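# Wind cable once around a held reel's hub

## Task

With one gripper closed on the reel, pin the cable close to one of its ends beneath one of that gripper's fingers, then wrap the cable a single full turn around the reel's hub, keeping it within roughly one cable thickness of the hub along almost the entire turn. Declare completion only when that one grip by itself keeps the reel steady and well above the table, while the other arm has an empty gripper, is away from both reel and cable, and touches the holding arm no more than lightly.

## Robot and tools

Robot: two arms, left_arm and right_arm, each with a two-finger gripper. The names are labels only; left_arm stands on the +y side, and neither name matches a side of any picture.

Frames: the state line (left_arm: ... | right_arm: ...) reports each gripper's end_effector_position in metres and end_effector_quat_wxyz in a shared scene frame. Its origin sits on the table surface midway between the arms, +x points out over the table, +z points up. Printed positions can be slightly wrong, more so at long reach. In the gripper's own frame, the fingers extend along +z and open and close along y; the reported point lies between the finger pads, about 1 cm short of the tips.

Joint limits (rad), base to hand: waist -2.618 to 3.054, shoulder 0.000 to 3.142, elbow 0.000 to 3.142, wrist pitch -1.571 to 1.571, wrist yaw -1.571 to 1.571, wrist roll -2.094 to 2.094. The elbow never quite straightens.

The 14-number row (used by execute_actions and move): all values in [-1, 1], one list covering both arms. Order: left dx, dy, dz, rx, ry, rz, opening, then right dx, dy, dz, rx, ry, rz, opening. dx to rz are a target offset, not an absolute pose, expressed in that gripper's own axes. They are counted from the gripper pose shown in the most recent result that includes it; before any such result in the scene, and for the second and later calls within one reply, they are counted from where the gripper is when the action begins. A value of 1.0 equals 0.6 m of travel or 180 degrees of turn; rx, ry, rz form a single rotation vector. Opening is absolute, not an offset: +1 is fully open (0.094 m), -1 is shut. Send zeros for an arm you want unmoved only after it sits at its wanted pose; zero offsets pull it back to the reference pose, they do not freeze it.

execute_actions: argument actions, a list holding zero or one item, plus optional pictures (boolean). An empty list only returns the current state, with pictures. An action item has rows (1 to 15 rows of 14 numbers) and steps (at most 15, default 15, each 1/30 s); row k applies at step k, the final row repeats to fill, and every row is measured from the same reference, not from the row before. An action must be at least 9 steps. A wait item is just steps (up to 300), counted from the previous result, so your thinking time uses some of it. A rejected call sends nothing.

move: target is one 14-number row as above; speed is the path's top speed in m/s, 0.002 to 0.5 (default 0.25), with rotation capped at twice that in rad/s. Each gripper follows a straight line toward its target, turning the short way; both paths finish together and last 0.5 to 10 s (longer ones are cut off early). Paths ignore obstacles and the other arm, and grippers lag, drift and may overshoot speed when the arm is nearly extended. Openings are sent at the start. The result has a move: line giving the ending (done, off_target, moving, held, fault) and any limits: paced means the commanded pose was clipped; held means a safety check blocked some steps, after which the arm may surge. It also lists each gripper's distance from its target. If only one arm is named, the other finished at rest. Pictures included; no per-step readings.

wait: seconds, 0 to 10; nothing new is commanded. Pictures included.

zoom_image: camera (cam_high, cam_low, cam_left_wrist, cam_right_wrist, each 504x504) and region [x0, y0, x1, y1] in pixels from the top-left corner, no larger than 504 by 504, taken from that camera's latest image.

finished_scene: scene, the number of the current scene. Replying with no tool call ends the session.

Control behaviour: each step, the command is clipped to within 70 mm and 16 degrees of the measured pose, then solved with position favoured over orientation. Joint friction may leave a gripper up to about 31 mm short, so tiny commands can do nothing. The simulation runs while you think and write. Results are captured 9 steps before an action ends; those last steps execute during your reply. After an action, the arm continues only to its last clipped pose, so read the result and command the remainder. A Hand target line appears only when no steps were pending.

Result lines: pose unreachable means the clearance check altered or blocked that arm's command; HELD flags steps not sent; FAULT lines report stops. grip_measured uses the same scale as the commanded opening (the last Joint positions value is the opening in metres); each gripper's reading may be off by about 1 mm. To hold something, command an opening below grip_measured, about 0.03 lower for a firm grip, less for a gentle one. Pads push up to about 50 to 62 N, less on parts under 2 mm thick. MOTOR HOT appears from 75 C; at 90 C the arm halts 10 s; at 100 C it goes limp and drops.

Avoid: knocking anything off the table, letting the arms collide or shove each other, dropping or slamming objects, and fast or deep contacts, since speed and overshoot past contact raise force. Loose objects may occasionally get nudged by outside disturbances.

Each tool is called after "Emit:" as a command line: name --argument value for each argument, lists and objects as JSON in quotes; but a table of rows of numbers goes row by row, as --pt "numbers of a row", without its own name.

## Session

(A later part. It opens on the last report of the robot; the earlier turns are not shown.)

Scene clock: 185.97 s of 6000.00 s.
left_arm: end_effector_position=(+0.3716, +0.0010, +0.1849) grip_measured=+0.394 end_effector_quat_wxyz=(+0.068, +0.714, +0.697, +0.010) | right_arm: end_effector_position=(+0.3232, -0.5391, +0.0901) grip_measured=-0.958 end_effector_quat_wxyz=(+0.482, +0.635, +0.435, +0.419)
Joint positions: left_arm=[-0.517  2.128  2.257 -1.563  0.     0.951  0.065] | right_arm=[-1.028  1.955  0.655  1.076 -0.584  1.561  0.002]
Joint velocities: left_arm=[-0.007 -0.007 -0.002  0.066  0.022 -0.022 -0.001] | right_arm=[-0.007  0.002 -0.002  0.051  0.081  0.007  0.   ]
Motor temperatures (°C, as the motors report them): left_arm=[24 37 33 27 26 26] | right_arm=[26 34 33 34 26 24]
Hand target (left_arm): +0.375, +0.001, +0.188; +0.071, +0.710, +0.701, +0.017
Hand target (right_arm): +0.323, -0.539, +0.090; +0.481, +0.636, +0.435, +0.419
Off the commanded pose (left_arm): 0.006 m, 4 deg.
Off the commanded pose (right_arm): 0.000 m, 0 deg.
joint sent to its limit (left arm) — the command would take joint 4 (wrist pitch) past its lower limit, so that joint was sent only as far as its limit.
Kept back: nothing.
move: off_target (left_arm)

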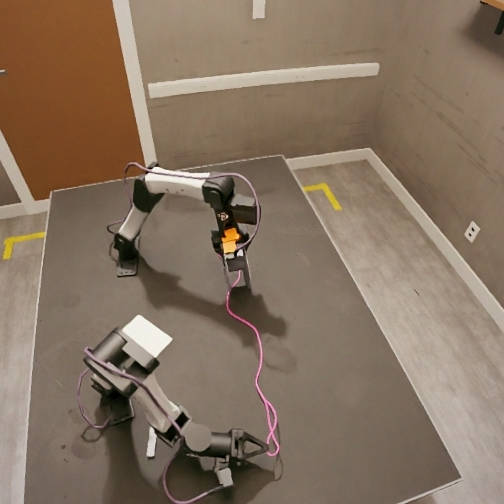

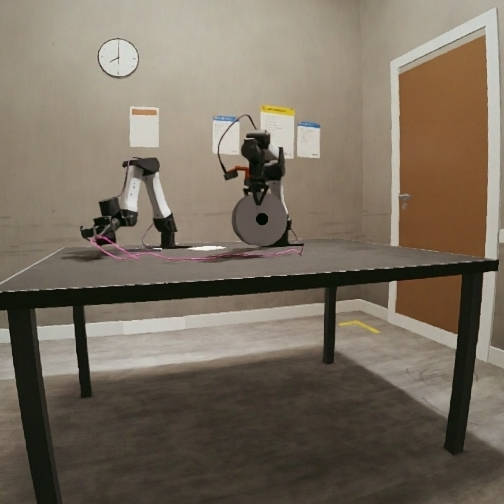

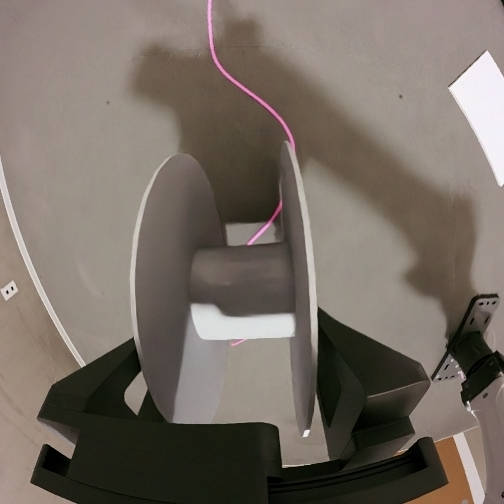

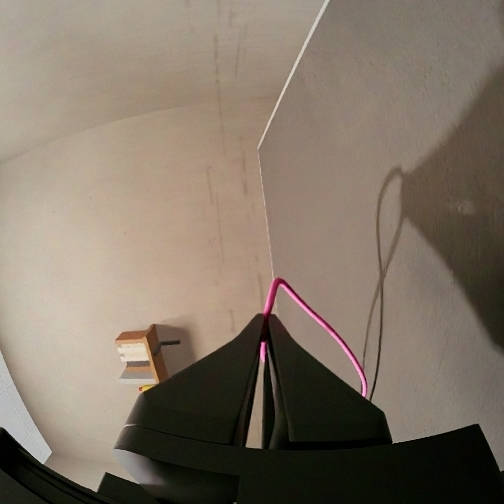

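Emit:
move --target '[-0.11,-0.06,0.02,0.03,0.025,0,0.34, 0,0,0,0,0,0,-0.97]' --speed 0.1

Scene clock: 187.37 s of 6000.00 s.
left_arm: end_effector_position=(+0.3312, -0.0630, +0.1710) grip_measured=+0.393 end_effector_quat_wxyz=(+0.061, +0.719, +0.693, +0.002) | right_arm: end_effector_position=(+0.3232, -0.5391, +0.0901) grip_measured=-0.958 end_effector_quat_wxyz=(+0.482, +0.635, +0.435, +0.419)
Joint positions: left_arm=[-0.691  2.198  2.313 -1.564 -0.005  0.789  0.065] | right_arm=[-1.028  1.955  0.655  1.076 -0.584  1.561  0.002]
Joint velocities: left_arm=[ 0.007 -0.007 -0.012  0.022  0.007 -0.051  0.001] | right_arm=[-0.007  0.002 -0.012 -0.007 -0.037 -0.066  0.   ]
Motor temperatures (°C, as the motors report them): left_arm=[24 37 33 27 26 26] | right_arm=[26 34 33 34 26 24]
Hand target (left_arm): +0.335, -0.064, +0.174; +0.066, +0.714, +0.697, +0.006
Hand target (right_arm): +0.323, -0.539, +0.090; +0.482, +0.635, +0.435, +0.419
Off the commanded pose (left_arm): 0.006 m, 6 deg.
Off the commanded pose (right_arm): 0.000 m, 0 deg.
joint sent to its limit (left arm) — the command would take joint 4 (wrist pitch) past its lower limit, so that joint was sent only as far as its limit.
Kept back: nothing.
move: off_target (left_arm)

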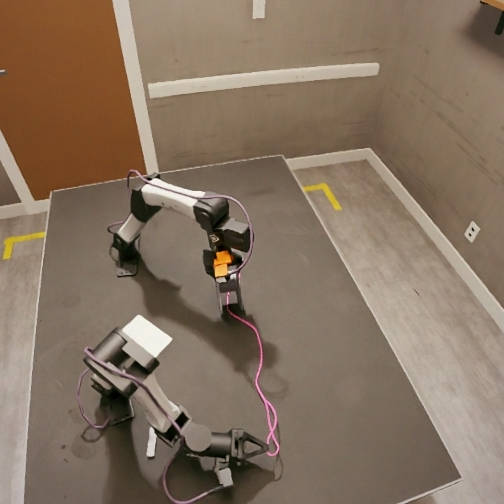

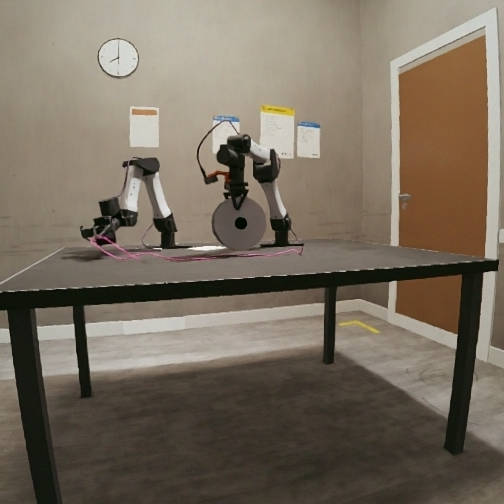

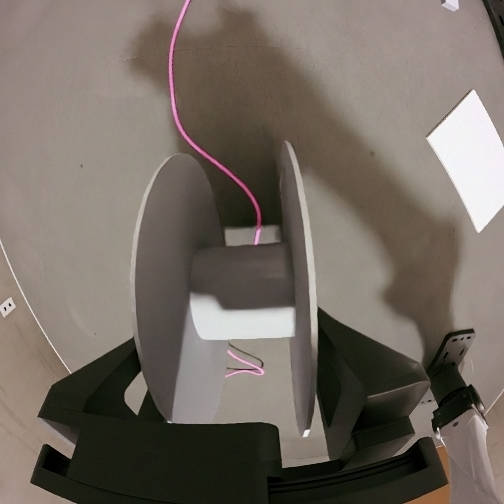

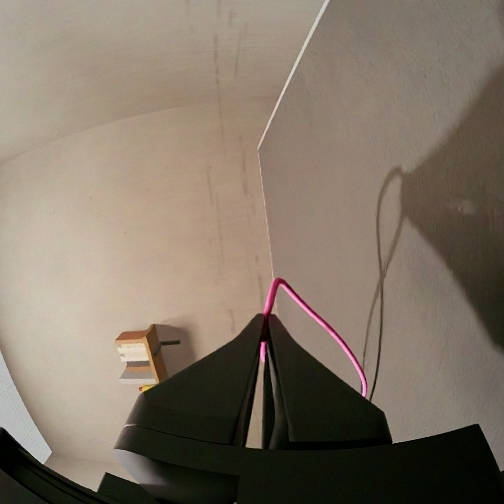

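Good. Lower and release.

Emit:
move --target '[0,0,0.045,0.02,0.02,0,0.34, 0,0,0,0,0,0,-0.97]' --speed 0.04

Emit:
move --target '[0,0,0,0,0,0,0.8, 0,0,0,0,0,0,-0.97]'

Emit:
move --target '[0,0,-0.1,0,0,0,0.8, 0,0,0,0,0,0,-0.97]' --speed 0.12

Emit:
move --target '[0.55,0.07,0,0,0,0,0.2, 0,0,0,0,0,0,-0.97]' --speed 0.25

Scene clock: 189.07 s of 6000.00 s.
left_arm: end_effector_position=(+0.3329, -0.0649, +0.1485) grip_measured=+0.393 end_effector_quat_wxyz=(+0.034, +0.719, +0.694, +0.002) | right_arm: end_effector_position=(+0.3232, -0.5391, +0.0901) grip_measured=-0.958 end_effector_quat_wxyz=(+0.482, +0.635, +0.435, +0.419)
Joint positions: left_arm=[-0.691  2.251  2.313 -1.564 -0.005  0.786  0.065] | right_arm=[-1.028  1.955  0.655  1.076 -0.584  1.561  0.002]
Joint velocities: left_arm=[ 0.002 -0.012 -0.007  0.007  0.022  0.11  -0.   ] | right_arm=[-0.002 -0.002 -0.002  0.007 -0.051  0.051  0.001]
Motor temperatures (°C, as the motors report them): left_arm=[24 38 33 27 26 26] | right_arm=[26 34 33 34 26 24]
Hand target (left_arm): +0.334, -0.065, +0.144; +0.027, +0.720, +0.694, +0.003
Hand target (right_arm): +0.323, -0.539, +0.090; +0.482, +0.635, +0.435, +0.419
Off the commanded pose (left_arm): 0.004 m, 2 deg.
Off the commanded pose (right_arm): 0.000 m, 0 deg.
joint sent to its limit (left arm) — the command would take joint 4 (wrist pitch) past its lower limit, so that joint was sent only as far as its limit.
Kept back: nothing.
move: done

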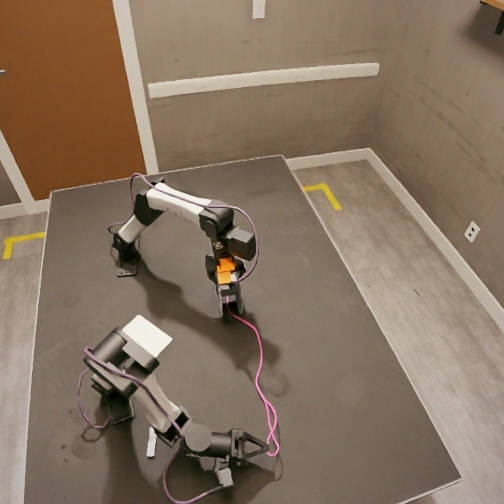

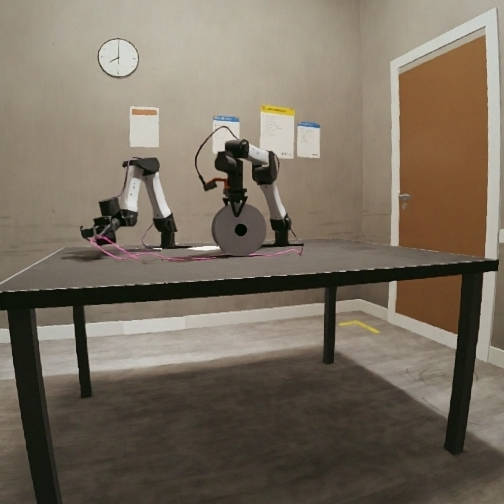

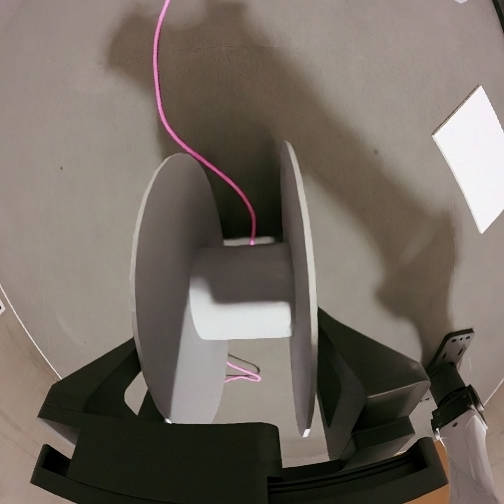

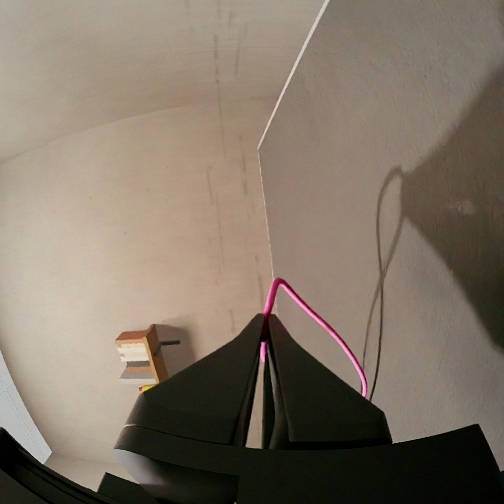

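Scene clock: 189.57 s of 6000.00 s.
left_arm: end_effector_position=(+0.3329, -0.0649, +0.1485) grip_measured=+0.798 end_effector_quat_wxyz=(+0.034, +0.719, +0.694, +0.002) | right_arm: end_effector_position=(+0.3232, -0.5391, +0.0901) grip_measured=-0.958 end_effector_quat_wxyz=(+0.482, +0.635, +0.435, +0.419)
Joint positions: left_arm=[-0.691  2.251  2.313 -1.564 -0.005  0.786  0.084] | right_arm=[-1.028  1.955  0.655  1.076 -0.584  1.561  0.002]
Joint velocities: left_arm=[ 0.002  0.007  0.002  0.037  0.022 -0.007 -0.001] | right_arm=[ 0.007  0.002 -0.022  0.051  0.037 -0.066 -0.002]
Motor temperatures (°C, as the motors report them): left_arm=[24 38 33 27 26 26] | right_arm=[26 34 33 34 26 24]
Hand target (left_arm): +0.333, -0.065, +0.148; +0.034, +0.719, +0.694, +0.002
Hand target (right_arm): +0.323, -0.539, +0.090; +0.482, +0.635, +0.435, +0.419
Off the commanded pose (left_arm): 0.000 m, 0 deg.
Off the commanded pose (right_arm): 0.000 m, 0 deg.
Kept back: nothing.
move: done

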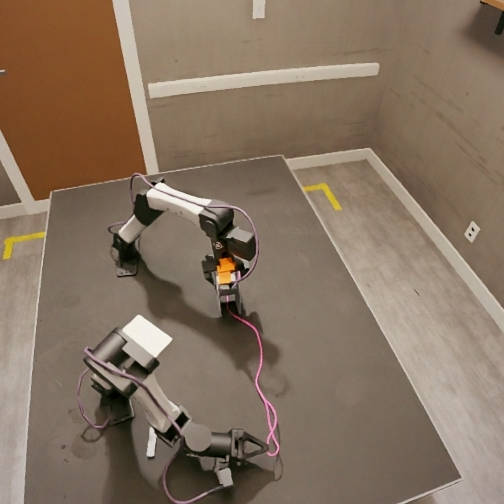

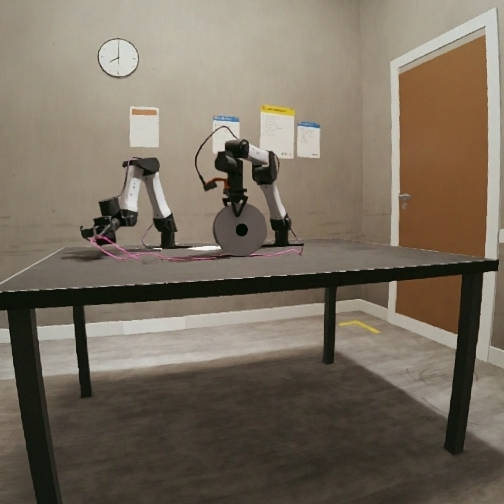

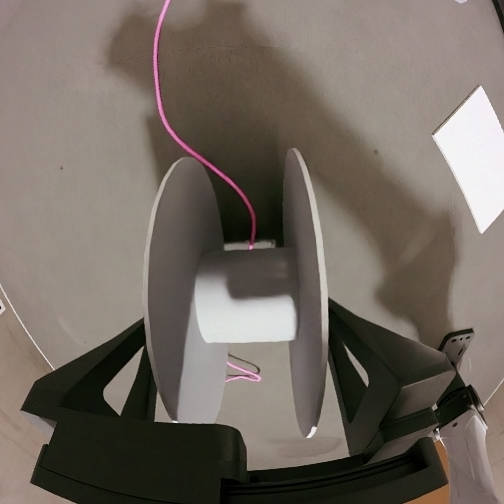

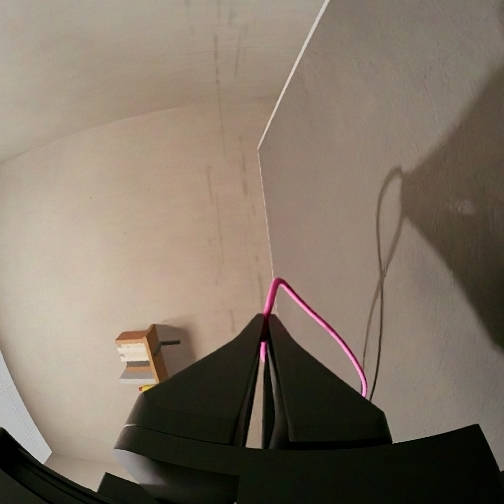

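Scene clock: 190.43 s of 6000.00 s.
left_arm: end_effector_position=(+0.3298, -0.0617, +0.1999) grip_measured=+0.798 end_effector_quat_wxyz=(+0.098, +0.716, +0.692, +0.001) | right_arm: end_effector_position=(+0.3232, -0.5391, +0.0901) grip_measured=-0.958 end_effector_quat_wxyz=(+0.482, +0.635, +0.435, +0.419)
Joint positions: left_arm=[-0.691  2.139  2.329 -1.565 -0.005  0.786  0.084] | right_arm=[-1.028  1.955  0.655  1.076 -0.584  1.561  0.002]
Joint velocities: left_arm=[ 0.002  0.002 -0.012 -0.051  0.037  0.022  0.001] | right_arm=[ 0.002 -0.012  0.007 -0.022 -0.037 -0.007 -0.   ]
Motor temperatures (°C, as the motors report them): left_arm=[24 38 33 27 26 26] | right_arm=[26 34 33 34 26 24]
Hand target (left_arm): +0.329, -0.062, +0.207; +0.105, +0.715, +0.691, +0.001
Hand target (right_arm): +0.323, -0.539, +0.090; +0.482, +0.635, +0.435, +0.419
Off the commanded pose (left_arm): 0.008 m, 7 deg.
Off the commanded pose (right_arm): 0.000 m, 0 deg.
joint sent to its limit (left arm) — the command would take joint 4 (wrist pitch) past its lower limit, so that joint was sent only as far as its limit.
Kept back: nothing.
move: off_target (left_arm)

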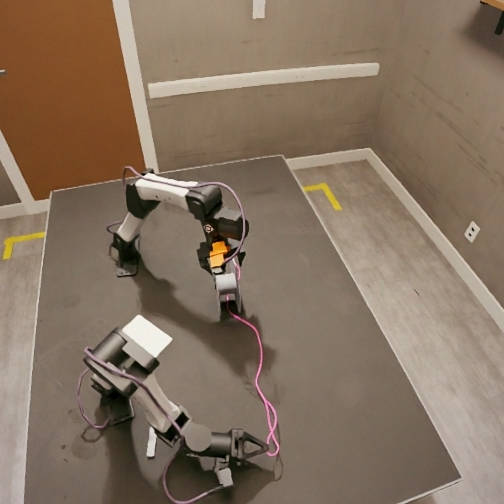

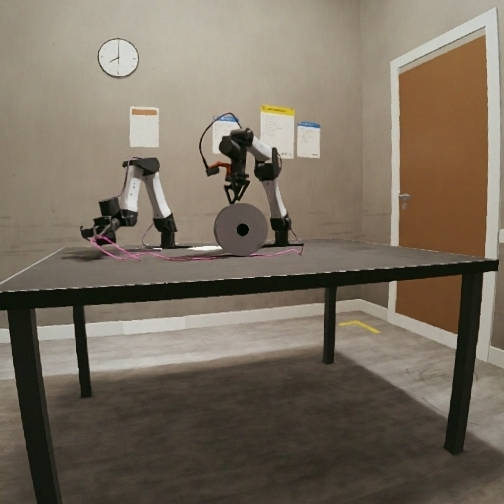

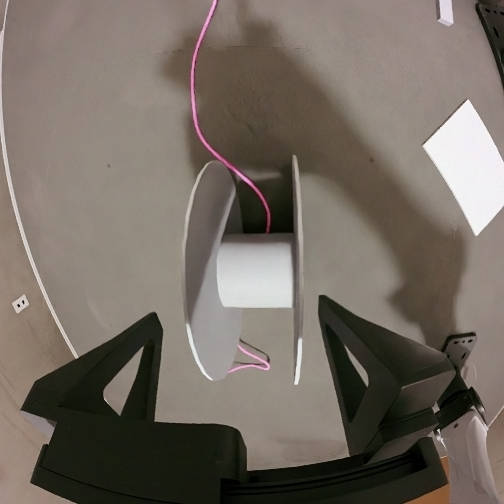

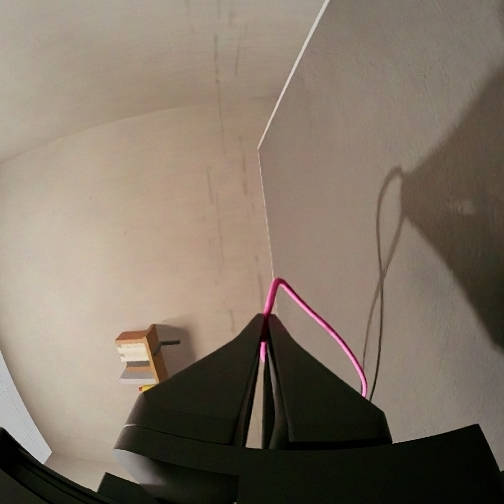

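Scene clock: 192.40 s of 6000.00 s.
left_arm: end_effector_position=(+0.3845, +0.2632, +0.1719) grip_measured=+0.202 end_effector_quat_wxyz=(+0.109, +0.710, +0.696, +0.007) | right_arm: end_effector_position=(+0.3232, -0.5391, +0.0901) grip_measured=-0.958 end_effector_quat_wxyz=(+0.482, +0.635, +0.435, +0.419)
Joint positions: left_arm=[ 0.218  1.756  1.675 -1.34   0.159  1.668  0.056] | right_arm=[-1.028  1.955  0.655  1.076 -0.584  1.561  0.002]
Joint velocities: left_arm=[ 0.012 -0.012  0.017  0.007  0.007  0.037  0.   ] | right_arm=[-0.007  0.002  0.007 -0.022  0.066 -0.037  0.   ]
Motor temperatures (°C, as the motors report them): left_arm=[24 38 33 27 26 26] | right_arm=[26 35 33 34 26 24]
Hand target (left_arm): +0.387, +0.262, +0.160; +0.101, +0.715, +0.692, -0.006
Hand target (right_arm): +0.323, -0.539, +0.090; +0.482, +0.635, +0.435, +0.419
Off the commanded pose (left_arm): 0.010 m, 2 deg.
Off the commanded pose (right_arm): 0.000 m, 0 deg.
Kept back: nothing.
move: done

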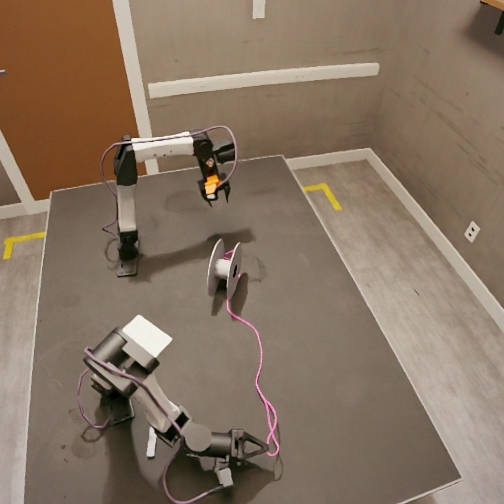

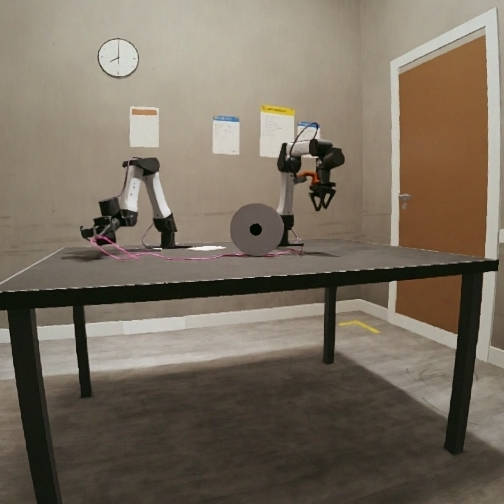

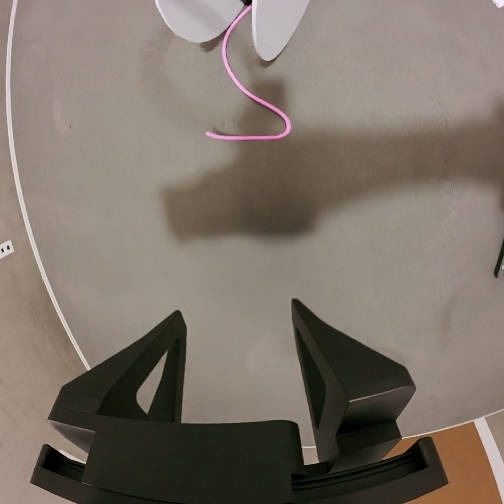

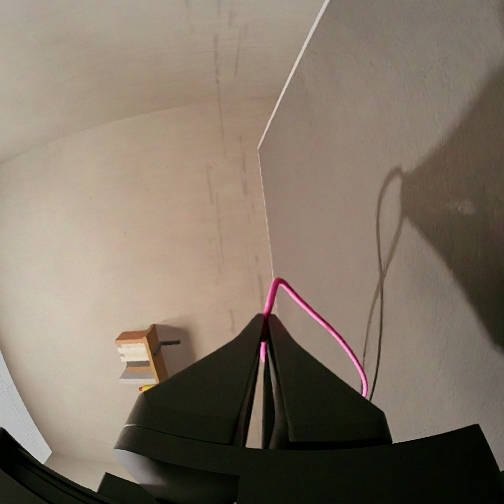

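Emit:
move --target '[-0.17,0.02,0.1,0.05,0.045,0,0.2, 0,0,0,0,0,0,-0.97]' --speed 0.15

Emit:
move --target '[0,0,0,0,0,-0.5,0.2, 0,0,0,0,0,0,-0.97]' --speed 0.4

Scene clock: 194.23 s of 6000.00 s.
left_arm: end_effector_position=(+0.4015, +0.1524, +0.1325) grip_measured=+0.202 end_effector_quat_wxyz=(+0.013, +0.718, +0.696, +0.006) | right_arm: end_effector_position=(+0.3232, -0.5391, +0.0901) grip_measured=-0.958 end_effector_quat_wxyz=(+0.482, +0.635, +0.435, +0.419)
Joint positions: left_arm=[-0.149  1.995  1.851 -1.397  0.002  1.326  0.056] | right_arm=[-1.028  1.955  0.655  1.076 -0.584  1.561  0.002]
Joint velocities: left_arm=[-0.012 -0.022  0.002 -0.066 -0.022 -0.007 -0.   ] | right_arm=[-0.002  0.002 -0.012 -0.022 -0.022  0.007 -0.001]
Motor temperatures (°C, as the motors report them): left_arm=[24 38 33 27 26 26] | right_arm=[26 35 33 34 26 24]
Hand target (left_arm): +0.402, +0.154, +0.130; +0.002, +0.714, +0.700, +0.006
Hand target (right_arm): +0.323, -0.539, +0.090; +0.482, +0.635, +0.435, +0.419
Off the commanded pose (left_arm): 0.003 m, 1 deg.
Off the commanded pose (right_arm): 0.000 m, 0 deg.
Kept back: nothing.
move: done

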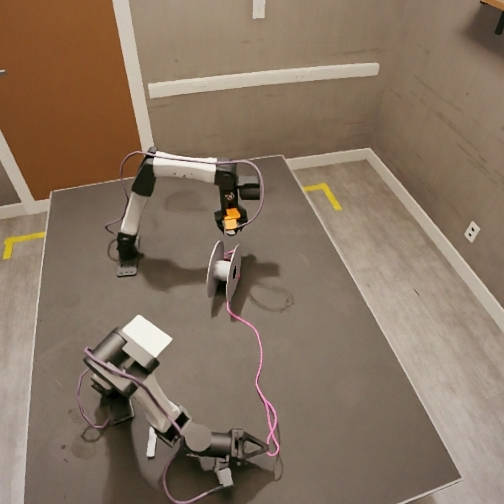

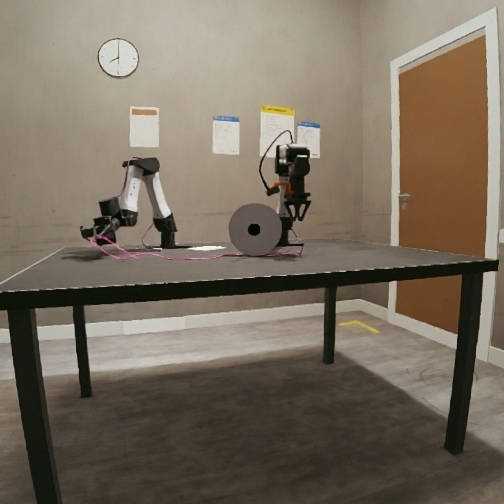

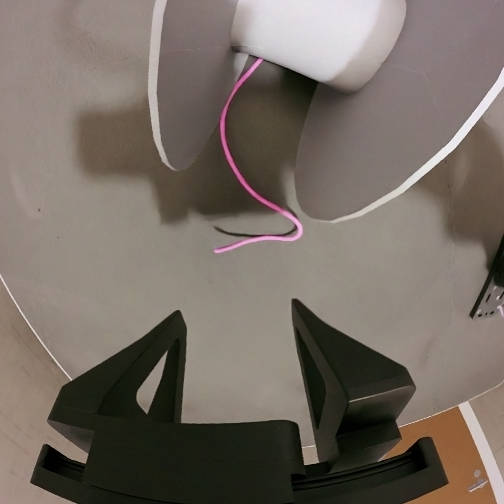

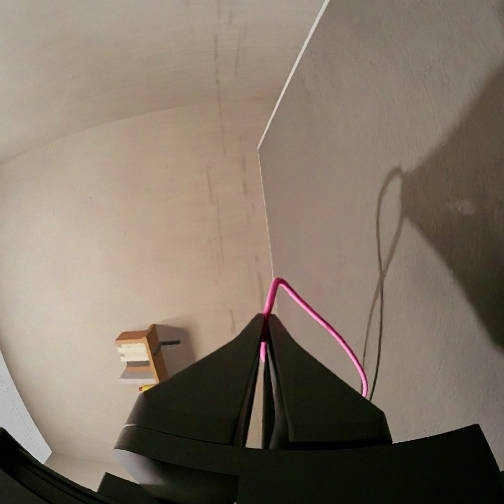

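Scene clock: 196.87 s of 6000.00 s.
left_arm: end_effector_position=(+0.4015, +0.1524, +0.1325) grip_measured=+0.202 end_effector_quat_wxyz=(+0.014, +0.022, +1.000, -0.005) | right_arm: end_effector_position=(+0.3232, -0.5391, +0.0901) grip_measured=-0.958 end_effector_quat_wxyz=(+0.482, +0.635, +0.435, +0.419)
Joint positions: left_arm=[-0.149  1.995  1.851 -1.397  0.002 -0.232  0.056] | right_arm=[-1.028  1.955  0.655  1.076 -0.584  1.561  0.002]
Joint velocities: left_arm=[-0.012  0.012 -0.007  0.007  0.007 -0.081 -0.001] | right_arm=[-0.007 -0.002 -0.012 -0.007  0.007  0.007 -0.001]
Motor temperatures (°C, as the motors report them): left_arm=[24 39 33 27 26 26] | right_arm=[26 35 33 34 26 24]
Hand target (left_arm): +0.401, +0.152, +0.132; +0.014, +0.016, +1.000, -0.005
Hand target (right_arm): +0.323, -0.539, +0.090; +0.482, +0.635, +0.435, +0.419
Off the commanded pose (left_arm): 0.000 m, 1 deg.
Off the commanded pose (right_arm): 0.000 m, 0 deg.
Kept back: nothing.
move: done

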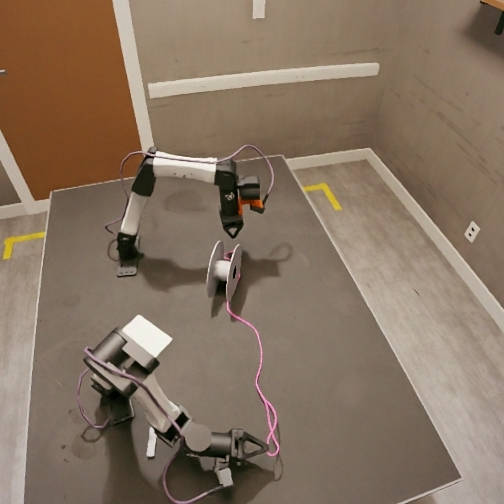

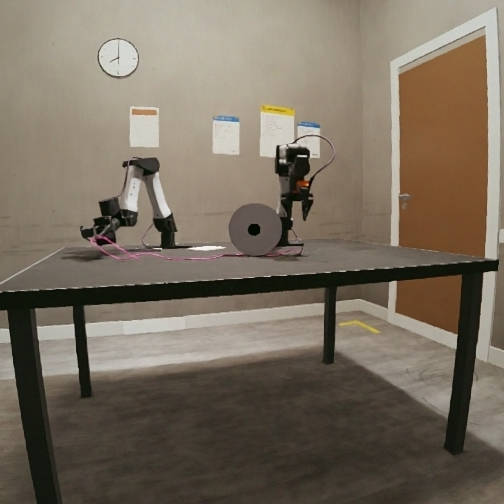

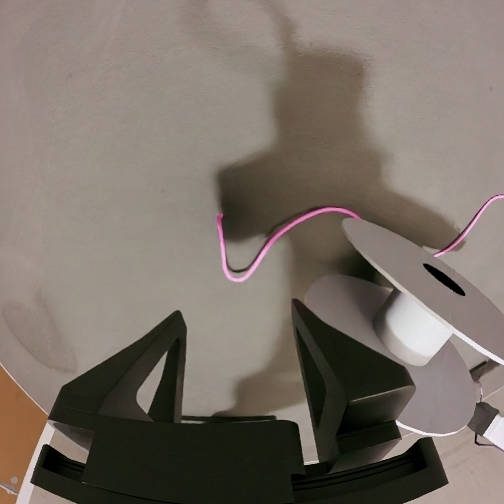

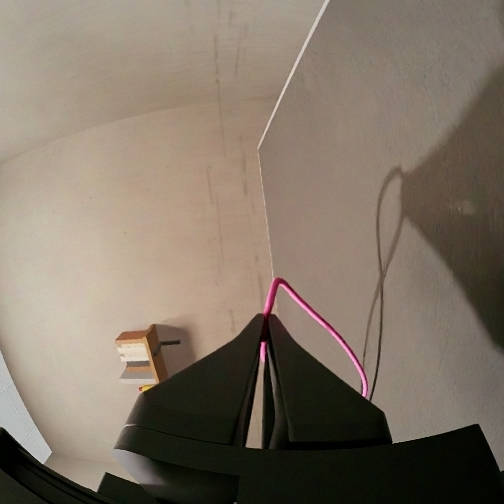

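Emit:
move --target '[0.01,0.03,0.15,0,0,0,-0.35, 0,0,0,0,0,0,-0.97]' --speed 0.1

Scene clock: 198.60 s of 6000.00 s.
left_arm: end_effector_position=(+0.4045, +0.1661, +0.0516) grip_measured=-0.348 end_effector_quat_wxyz=(+0.024, +0.021, +0.999, -0.006) | right_arm: end_effector_position=(+0.3232, -0.5391, +0.0901) grip_measured=-0.958 end_effector_quat_wxyz=(+0.482, +0.635, +0.435, +0.419)
Joint positions: left_arm=[-0.112  1.995  1.527 -1.054  0.002 -0.2    0.031] | right_arm=[-1.028  1.955  0.655  1.076 -0.584  1.561  0.002]
Joint velocities: left_arm=[-0.007 -0.012 -0.007  0.007  0.022 -0.007 -0.   ] | right_arm=[-0.007  0.007  0.007 -0.007 -0.051 -0.007 -0.001]
Motor temperatures (°C, as the motors report them): left_arm=[24 39 33 27 26 26] | right_arm=[26 35 33 34 26 24]
Hand target (left_arm): +0.399, +0.170, +0.042; +0.014, +0.022, +1.000, -0.005
Hand target (right_arm): +0.323, -0.539, +0.090; +0.482, +0.635, +0.435, +0.419
Off the commanded pose (left_arm): 0.012 m, 1 deg.
Off the commanded pose (right_arm): 0.000 m, 0 deg.
Kept back: nothing.
move: off_target (left_arm)

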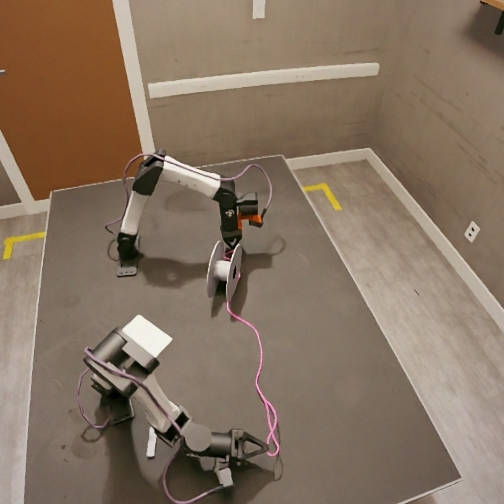

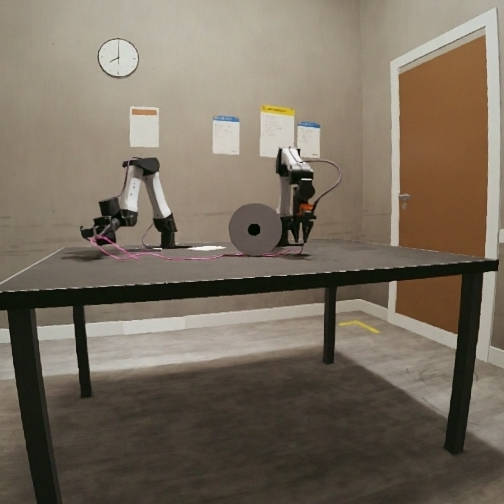

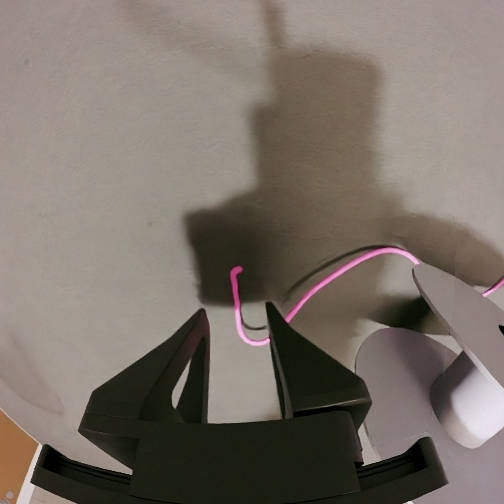

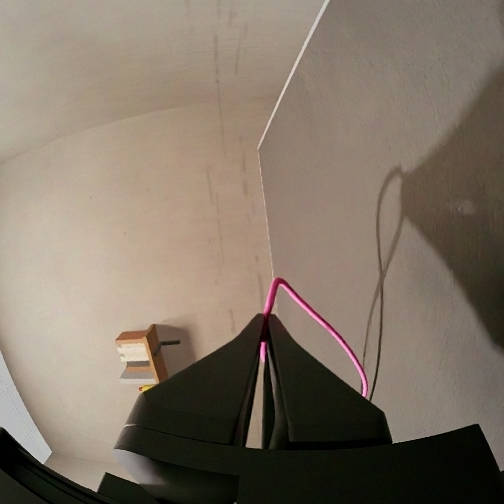

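Emit:
move --target '[0.025,0,0.11,0,0,0,-0.45, 0,0,0,0,0,0,-0.97]' --speed 0.05

Emit:
execute_actions --actions '[{"rows":[[0,0,0.04,0,0,0,-0.7,0,0,0,0,0,0,-0.97],[0,0,0.04,0,0,0,-0.7,0,0,0,0,0,0,-0.97],[0,0,0.04,0,0,0,-0.8,0,0,0,0,0,0,-0.97],[0,0,0.04,0,0,0,-0.85,0,0,0,0,0,0,-0.97],[0,0,0.04,0,0,0,-0.9,0,0,0,0,0,0,-0.97],[0,0,0.04,0,0,0,-0.93,0,0,0,0,0,0,-0.97],[0,0,0.04,0,0,0,-0.93,0,0,0,0,0,0,-0.97],[0,0,0.04,0,0,0,-0.95,0,0,0,0,0,0,-0.97],[0,0,0.04,0,0,0,-0.97,0,0,0,0,0,0,-0.97]],"steps":15}]'

Emit:
move --target '[0,0,-0.12,0,0,0,-0.97, 0,0,0,0,0,0,-0.97]' --speed 0.08

Scene clock: 200.80 s of 6000.00 s.
left_arm: end_effector_position=(+0.4039, +0.1659, +0.0083) grip_measured=-0.448 end_effector_quat_wxyz=(+0.046, +0.021, +0.999, -0.011) | right_arm: end_effector_position=(+0.3232, -0.5391, +0.0901) grip_measured=-0.958 end_effector_quat_wxyz=(+0.482, +0.635, +0.435, +0.419)
Joint positions: left_arm=[-0.114  2.005  1.358 -0.829  0.002 -0.2    0.026] | right_arm=[-1.028  1.955  0.655  1.076 -0.584  1.561  0.002]
Joint velocities: left_arm=[-0.002  0.007 -0.007  0.007 -0.066 -0.037 -0.001] | right_arm=[-0.002 -0.007 -0.017 -0.022  0.051  0.037 -0.   ]
Motor temperatures (°C, as the motors report them): left_arm=[24 39 33 27 26 26] | right_arm=[26 35 33 35 26 24]
Hand target (left_arm): +0.392, +0.166, -0.014; +0.023, +0.021, +0.999, -0.006
Hand target (right_arm): +0.323, -0.539, +0.090; +0.482, +0.635, +0.435, +0.419
Off the commanded pose (left_arm): 0.026 m, 3 deg.
Off the commanded pose (right_arm): 0.000 m, 0 deg.
Kept back: nothing.
move: off_target (left_arm)

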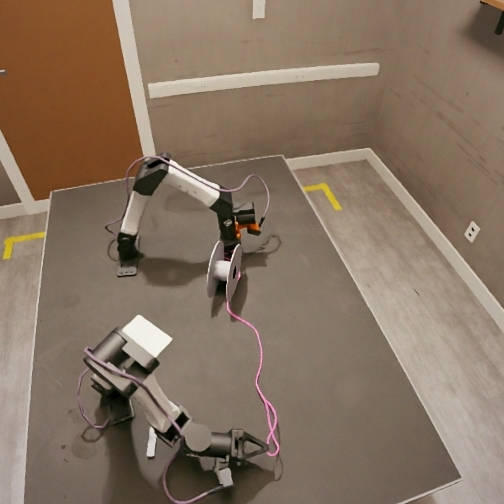

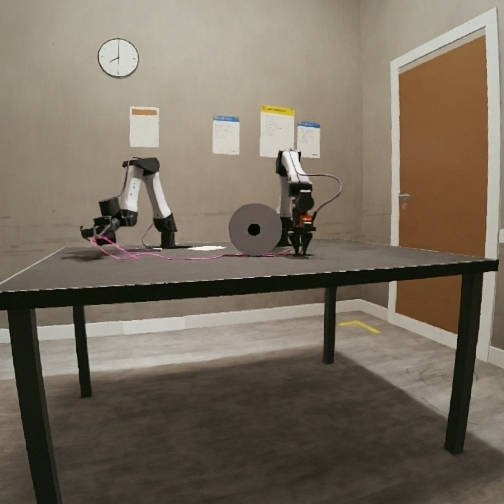

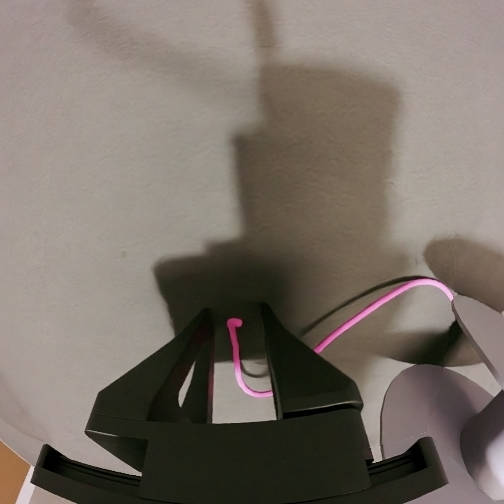

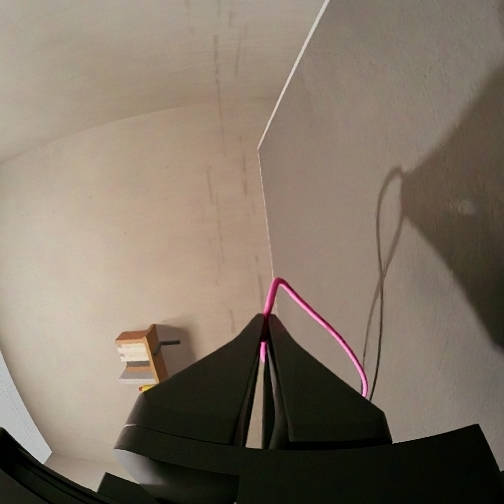

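Scene clock: 201.00 s of 6000.00 s.
left_arm: end_effector_position=(+0.4137, +0.1639, +0.0084) grip_measured=-0.910 end_effector_quat_wxyz=(+0.065, +0.021, +0.998, -0.014) | right_arm: end_effector_position=(+0.3232, -0.5391, +0.0901) grip_measured=-0.958 end_effector_quat_wxyz=(+0.482, +0.635, +0.435, +0.419)
Joint positions: left_arm=[-0.114  2.008  1.358 -0.787 -0.001 -0.2    0.004] | right_arm=[-1.028  1.955  0.655  1.076 -0.584  1.561  0.002]
Joint velocities: left_arm=[ 0.007  0.012  0.002  0.081 -0.066  0.022 -0.036] | right_arm=[ 0.002 -0.012  0.012  0.037  0.007 -0.037 -0.   ]
Motor temperatures (°C, as the motors report them): left_arm=[24 39 33 27 26 26] | right_arm=[26 35 33 35 26 24]
Steps of this call (steps 1 to 6: the first 6 steps of this action). Readings (end_effector_position):
1: left_arm (+0.4051, +0.1659, +0.0084) | right_arm (+0.3232, -0.5391, +0.0901)
2: left_arm (+0.4074, +0.1653, +0.0083) | right_arm (+0.3232, -0.5391, +0.0901)
4: left_arm (+0.4112, +0.1645, +0.0084) | right_arm (+0.3232, -0.5391, +0.0901)
6: the state above

Scene clock: 202.73 s of 6000.00 s.
left_arm: end_effector_position=(+0.4055, +0.1660, +0.0702) grip_measured=-0.955 end_effector_quat_wxyz=(+0.068, +0.021, +0.997, -0.015) | right_arm: end_effector_position=(+0.3232, -0.5391, +0.0901) grip_measured=-0.958 end_effector_quat_wxyz=(+0.482, +0.635, +0.435, +0.419)
Joint positions: left_arm=[-0.114  1.903  1.466 -0.995 -0.001 -0.2    0.002] | right_arm=[-1.028  1.955  0.655  1.076 -0.584  1.561  0.002]
Joint velocities: left_arm=[-0.007 -0.012 -0.007 -0.007  0.037 -0.081 -0.001] | right_arm=[ 0.002  0.007  0.017  0.022 -0.007  0.066  0.   ]
Motor temperatures (°C, as the motors report them): left_arm=[24 39 33 27 26 26] | right_arm=[26 35 33 35 26 24]
Hand target (left_arm): +0.406, +0.166, +0.079; +0.072, +0.021, +0.997, -0.016
Hand target (right_arm): +0.323, -0.539, +0.090; +0.482, +0.635, +0.435, +0.419
Off your previous action's commanded pose (left_arm): 0.026 m, 3 deg at its last step (step 9 of this call).
Off your previous action's commanded pose (right_arm): 0.000 m, 0 deg at its last step (step 9 of this call).
Off the commanded pose (left_arm): 0.009 m, 0 deg.
Off the commanded pose (right_arm): 0.000 m, 0 deg.
Kept back: nothing.
move: done

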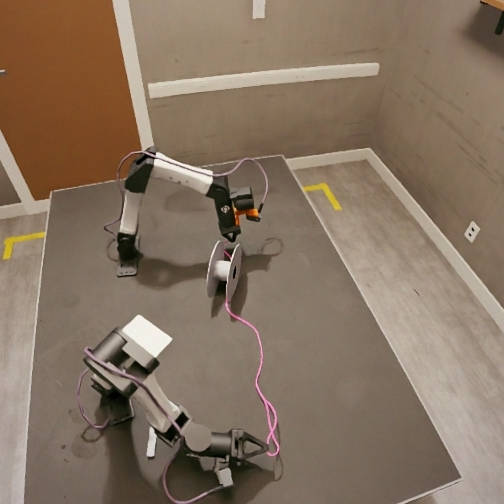

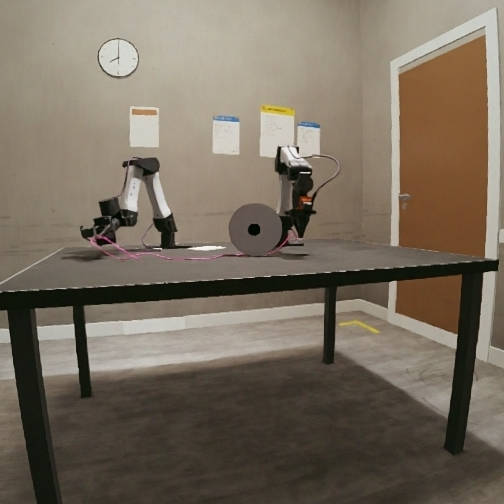

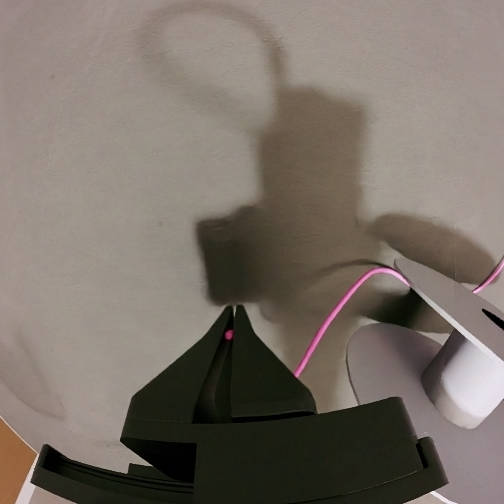

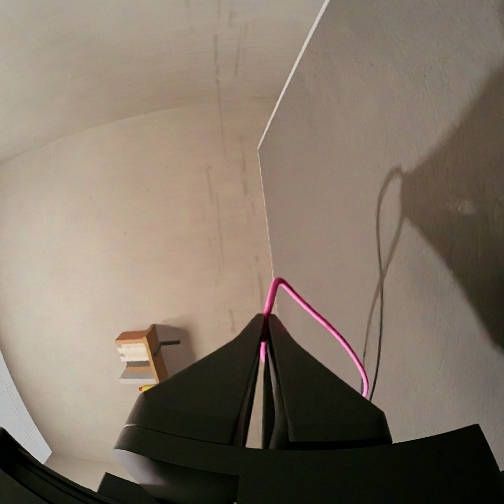

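Emit:
move --target '[-0.058,0.26,-0.02,0,0,-0.4,-0.97, 0.03,-0.03,-0.15,0,0,0,-0.97]' --speed 0.08

Scene clock: 211.53 s of 6000.00 s.
left_arm: end_effector_position=(+0.4462, +0.3175, +0.0876) grip_measured=-0.955 end_effector_quat_wxyz=(+0.058, -0.561, +0.824, -0.057) | right_arm: end_effector_position=(+0.2447, -0.4990, +0.0873) grip_measured=-0.958 end_effector_quat_wxyz=(+0.472, +0.642, +0.434, +0.420)
Joint positions: left_arm=[ 0.29   2.01   1.682 -1.09   0.054 -1.037  0.002] | right_arm=[-1.168  1.744  0.337  1.137 -0.722  1.522  0.002]
Joint velocities: left_arm=[-0.012 -0.007 -0.002 -0.037 -0.037  0.051  0.001] | right_arm=[-0.012 -0.002  0.002 -0.007  0.037  0.037 -0.001]
Motor temperatures (°C, as the motors report them): left_arm=[24 39 34 27 26 26] | right_arm=[26 36 32 35 26 24]
Hand target (left_arm): +0.446, +0.319, +0.083; +0.045, -0.569, +0.819, -0.055
Hand target (right_arm): +0.240, -0.497, +0.092; +0.482, +0.635, +0.436, +0.418
Off the commanded pose (left_arm): 0.006 m, 2 deg.
Off the commanded pose (right_arm): 0.007 m, 1 deg.
Kept back: nothing.
move: done

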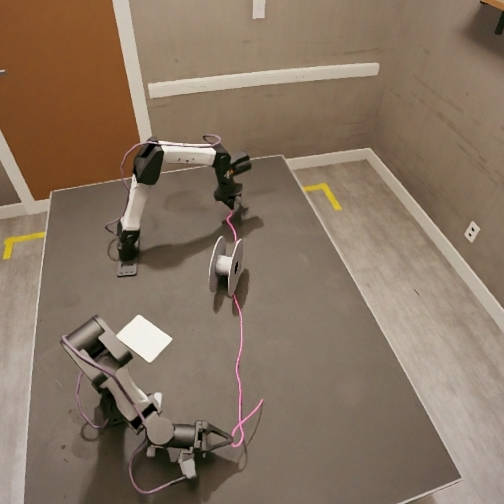

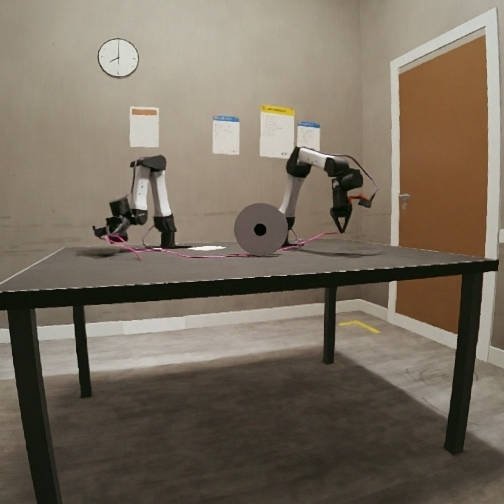

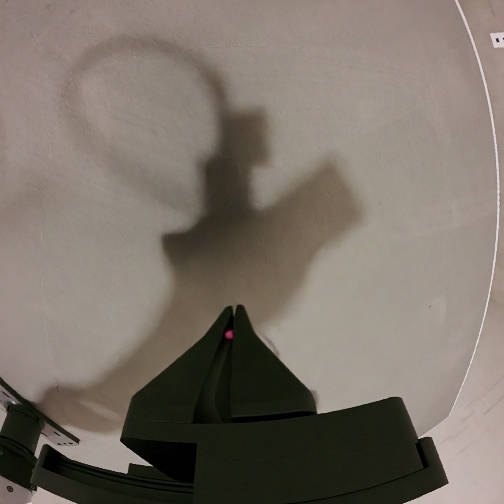

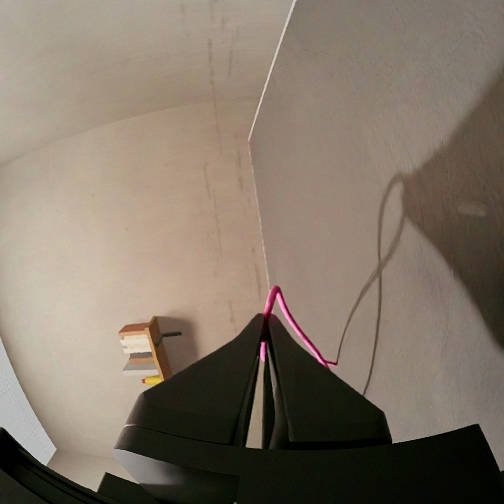

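Emit:
zoom_image --camera "cam_high" --region '[160, 200, 300, 320]'

Region (160, 200, 300, 320) of cam_high's 504x504 image, scaled by 3.600, with more detail than that image has; it fills the top 432 rows of this view, and the rest is white.

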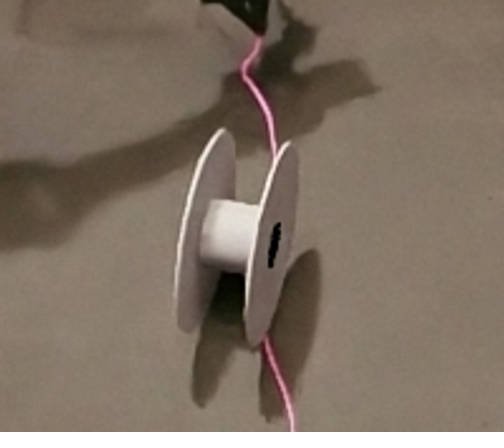

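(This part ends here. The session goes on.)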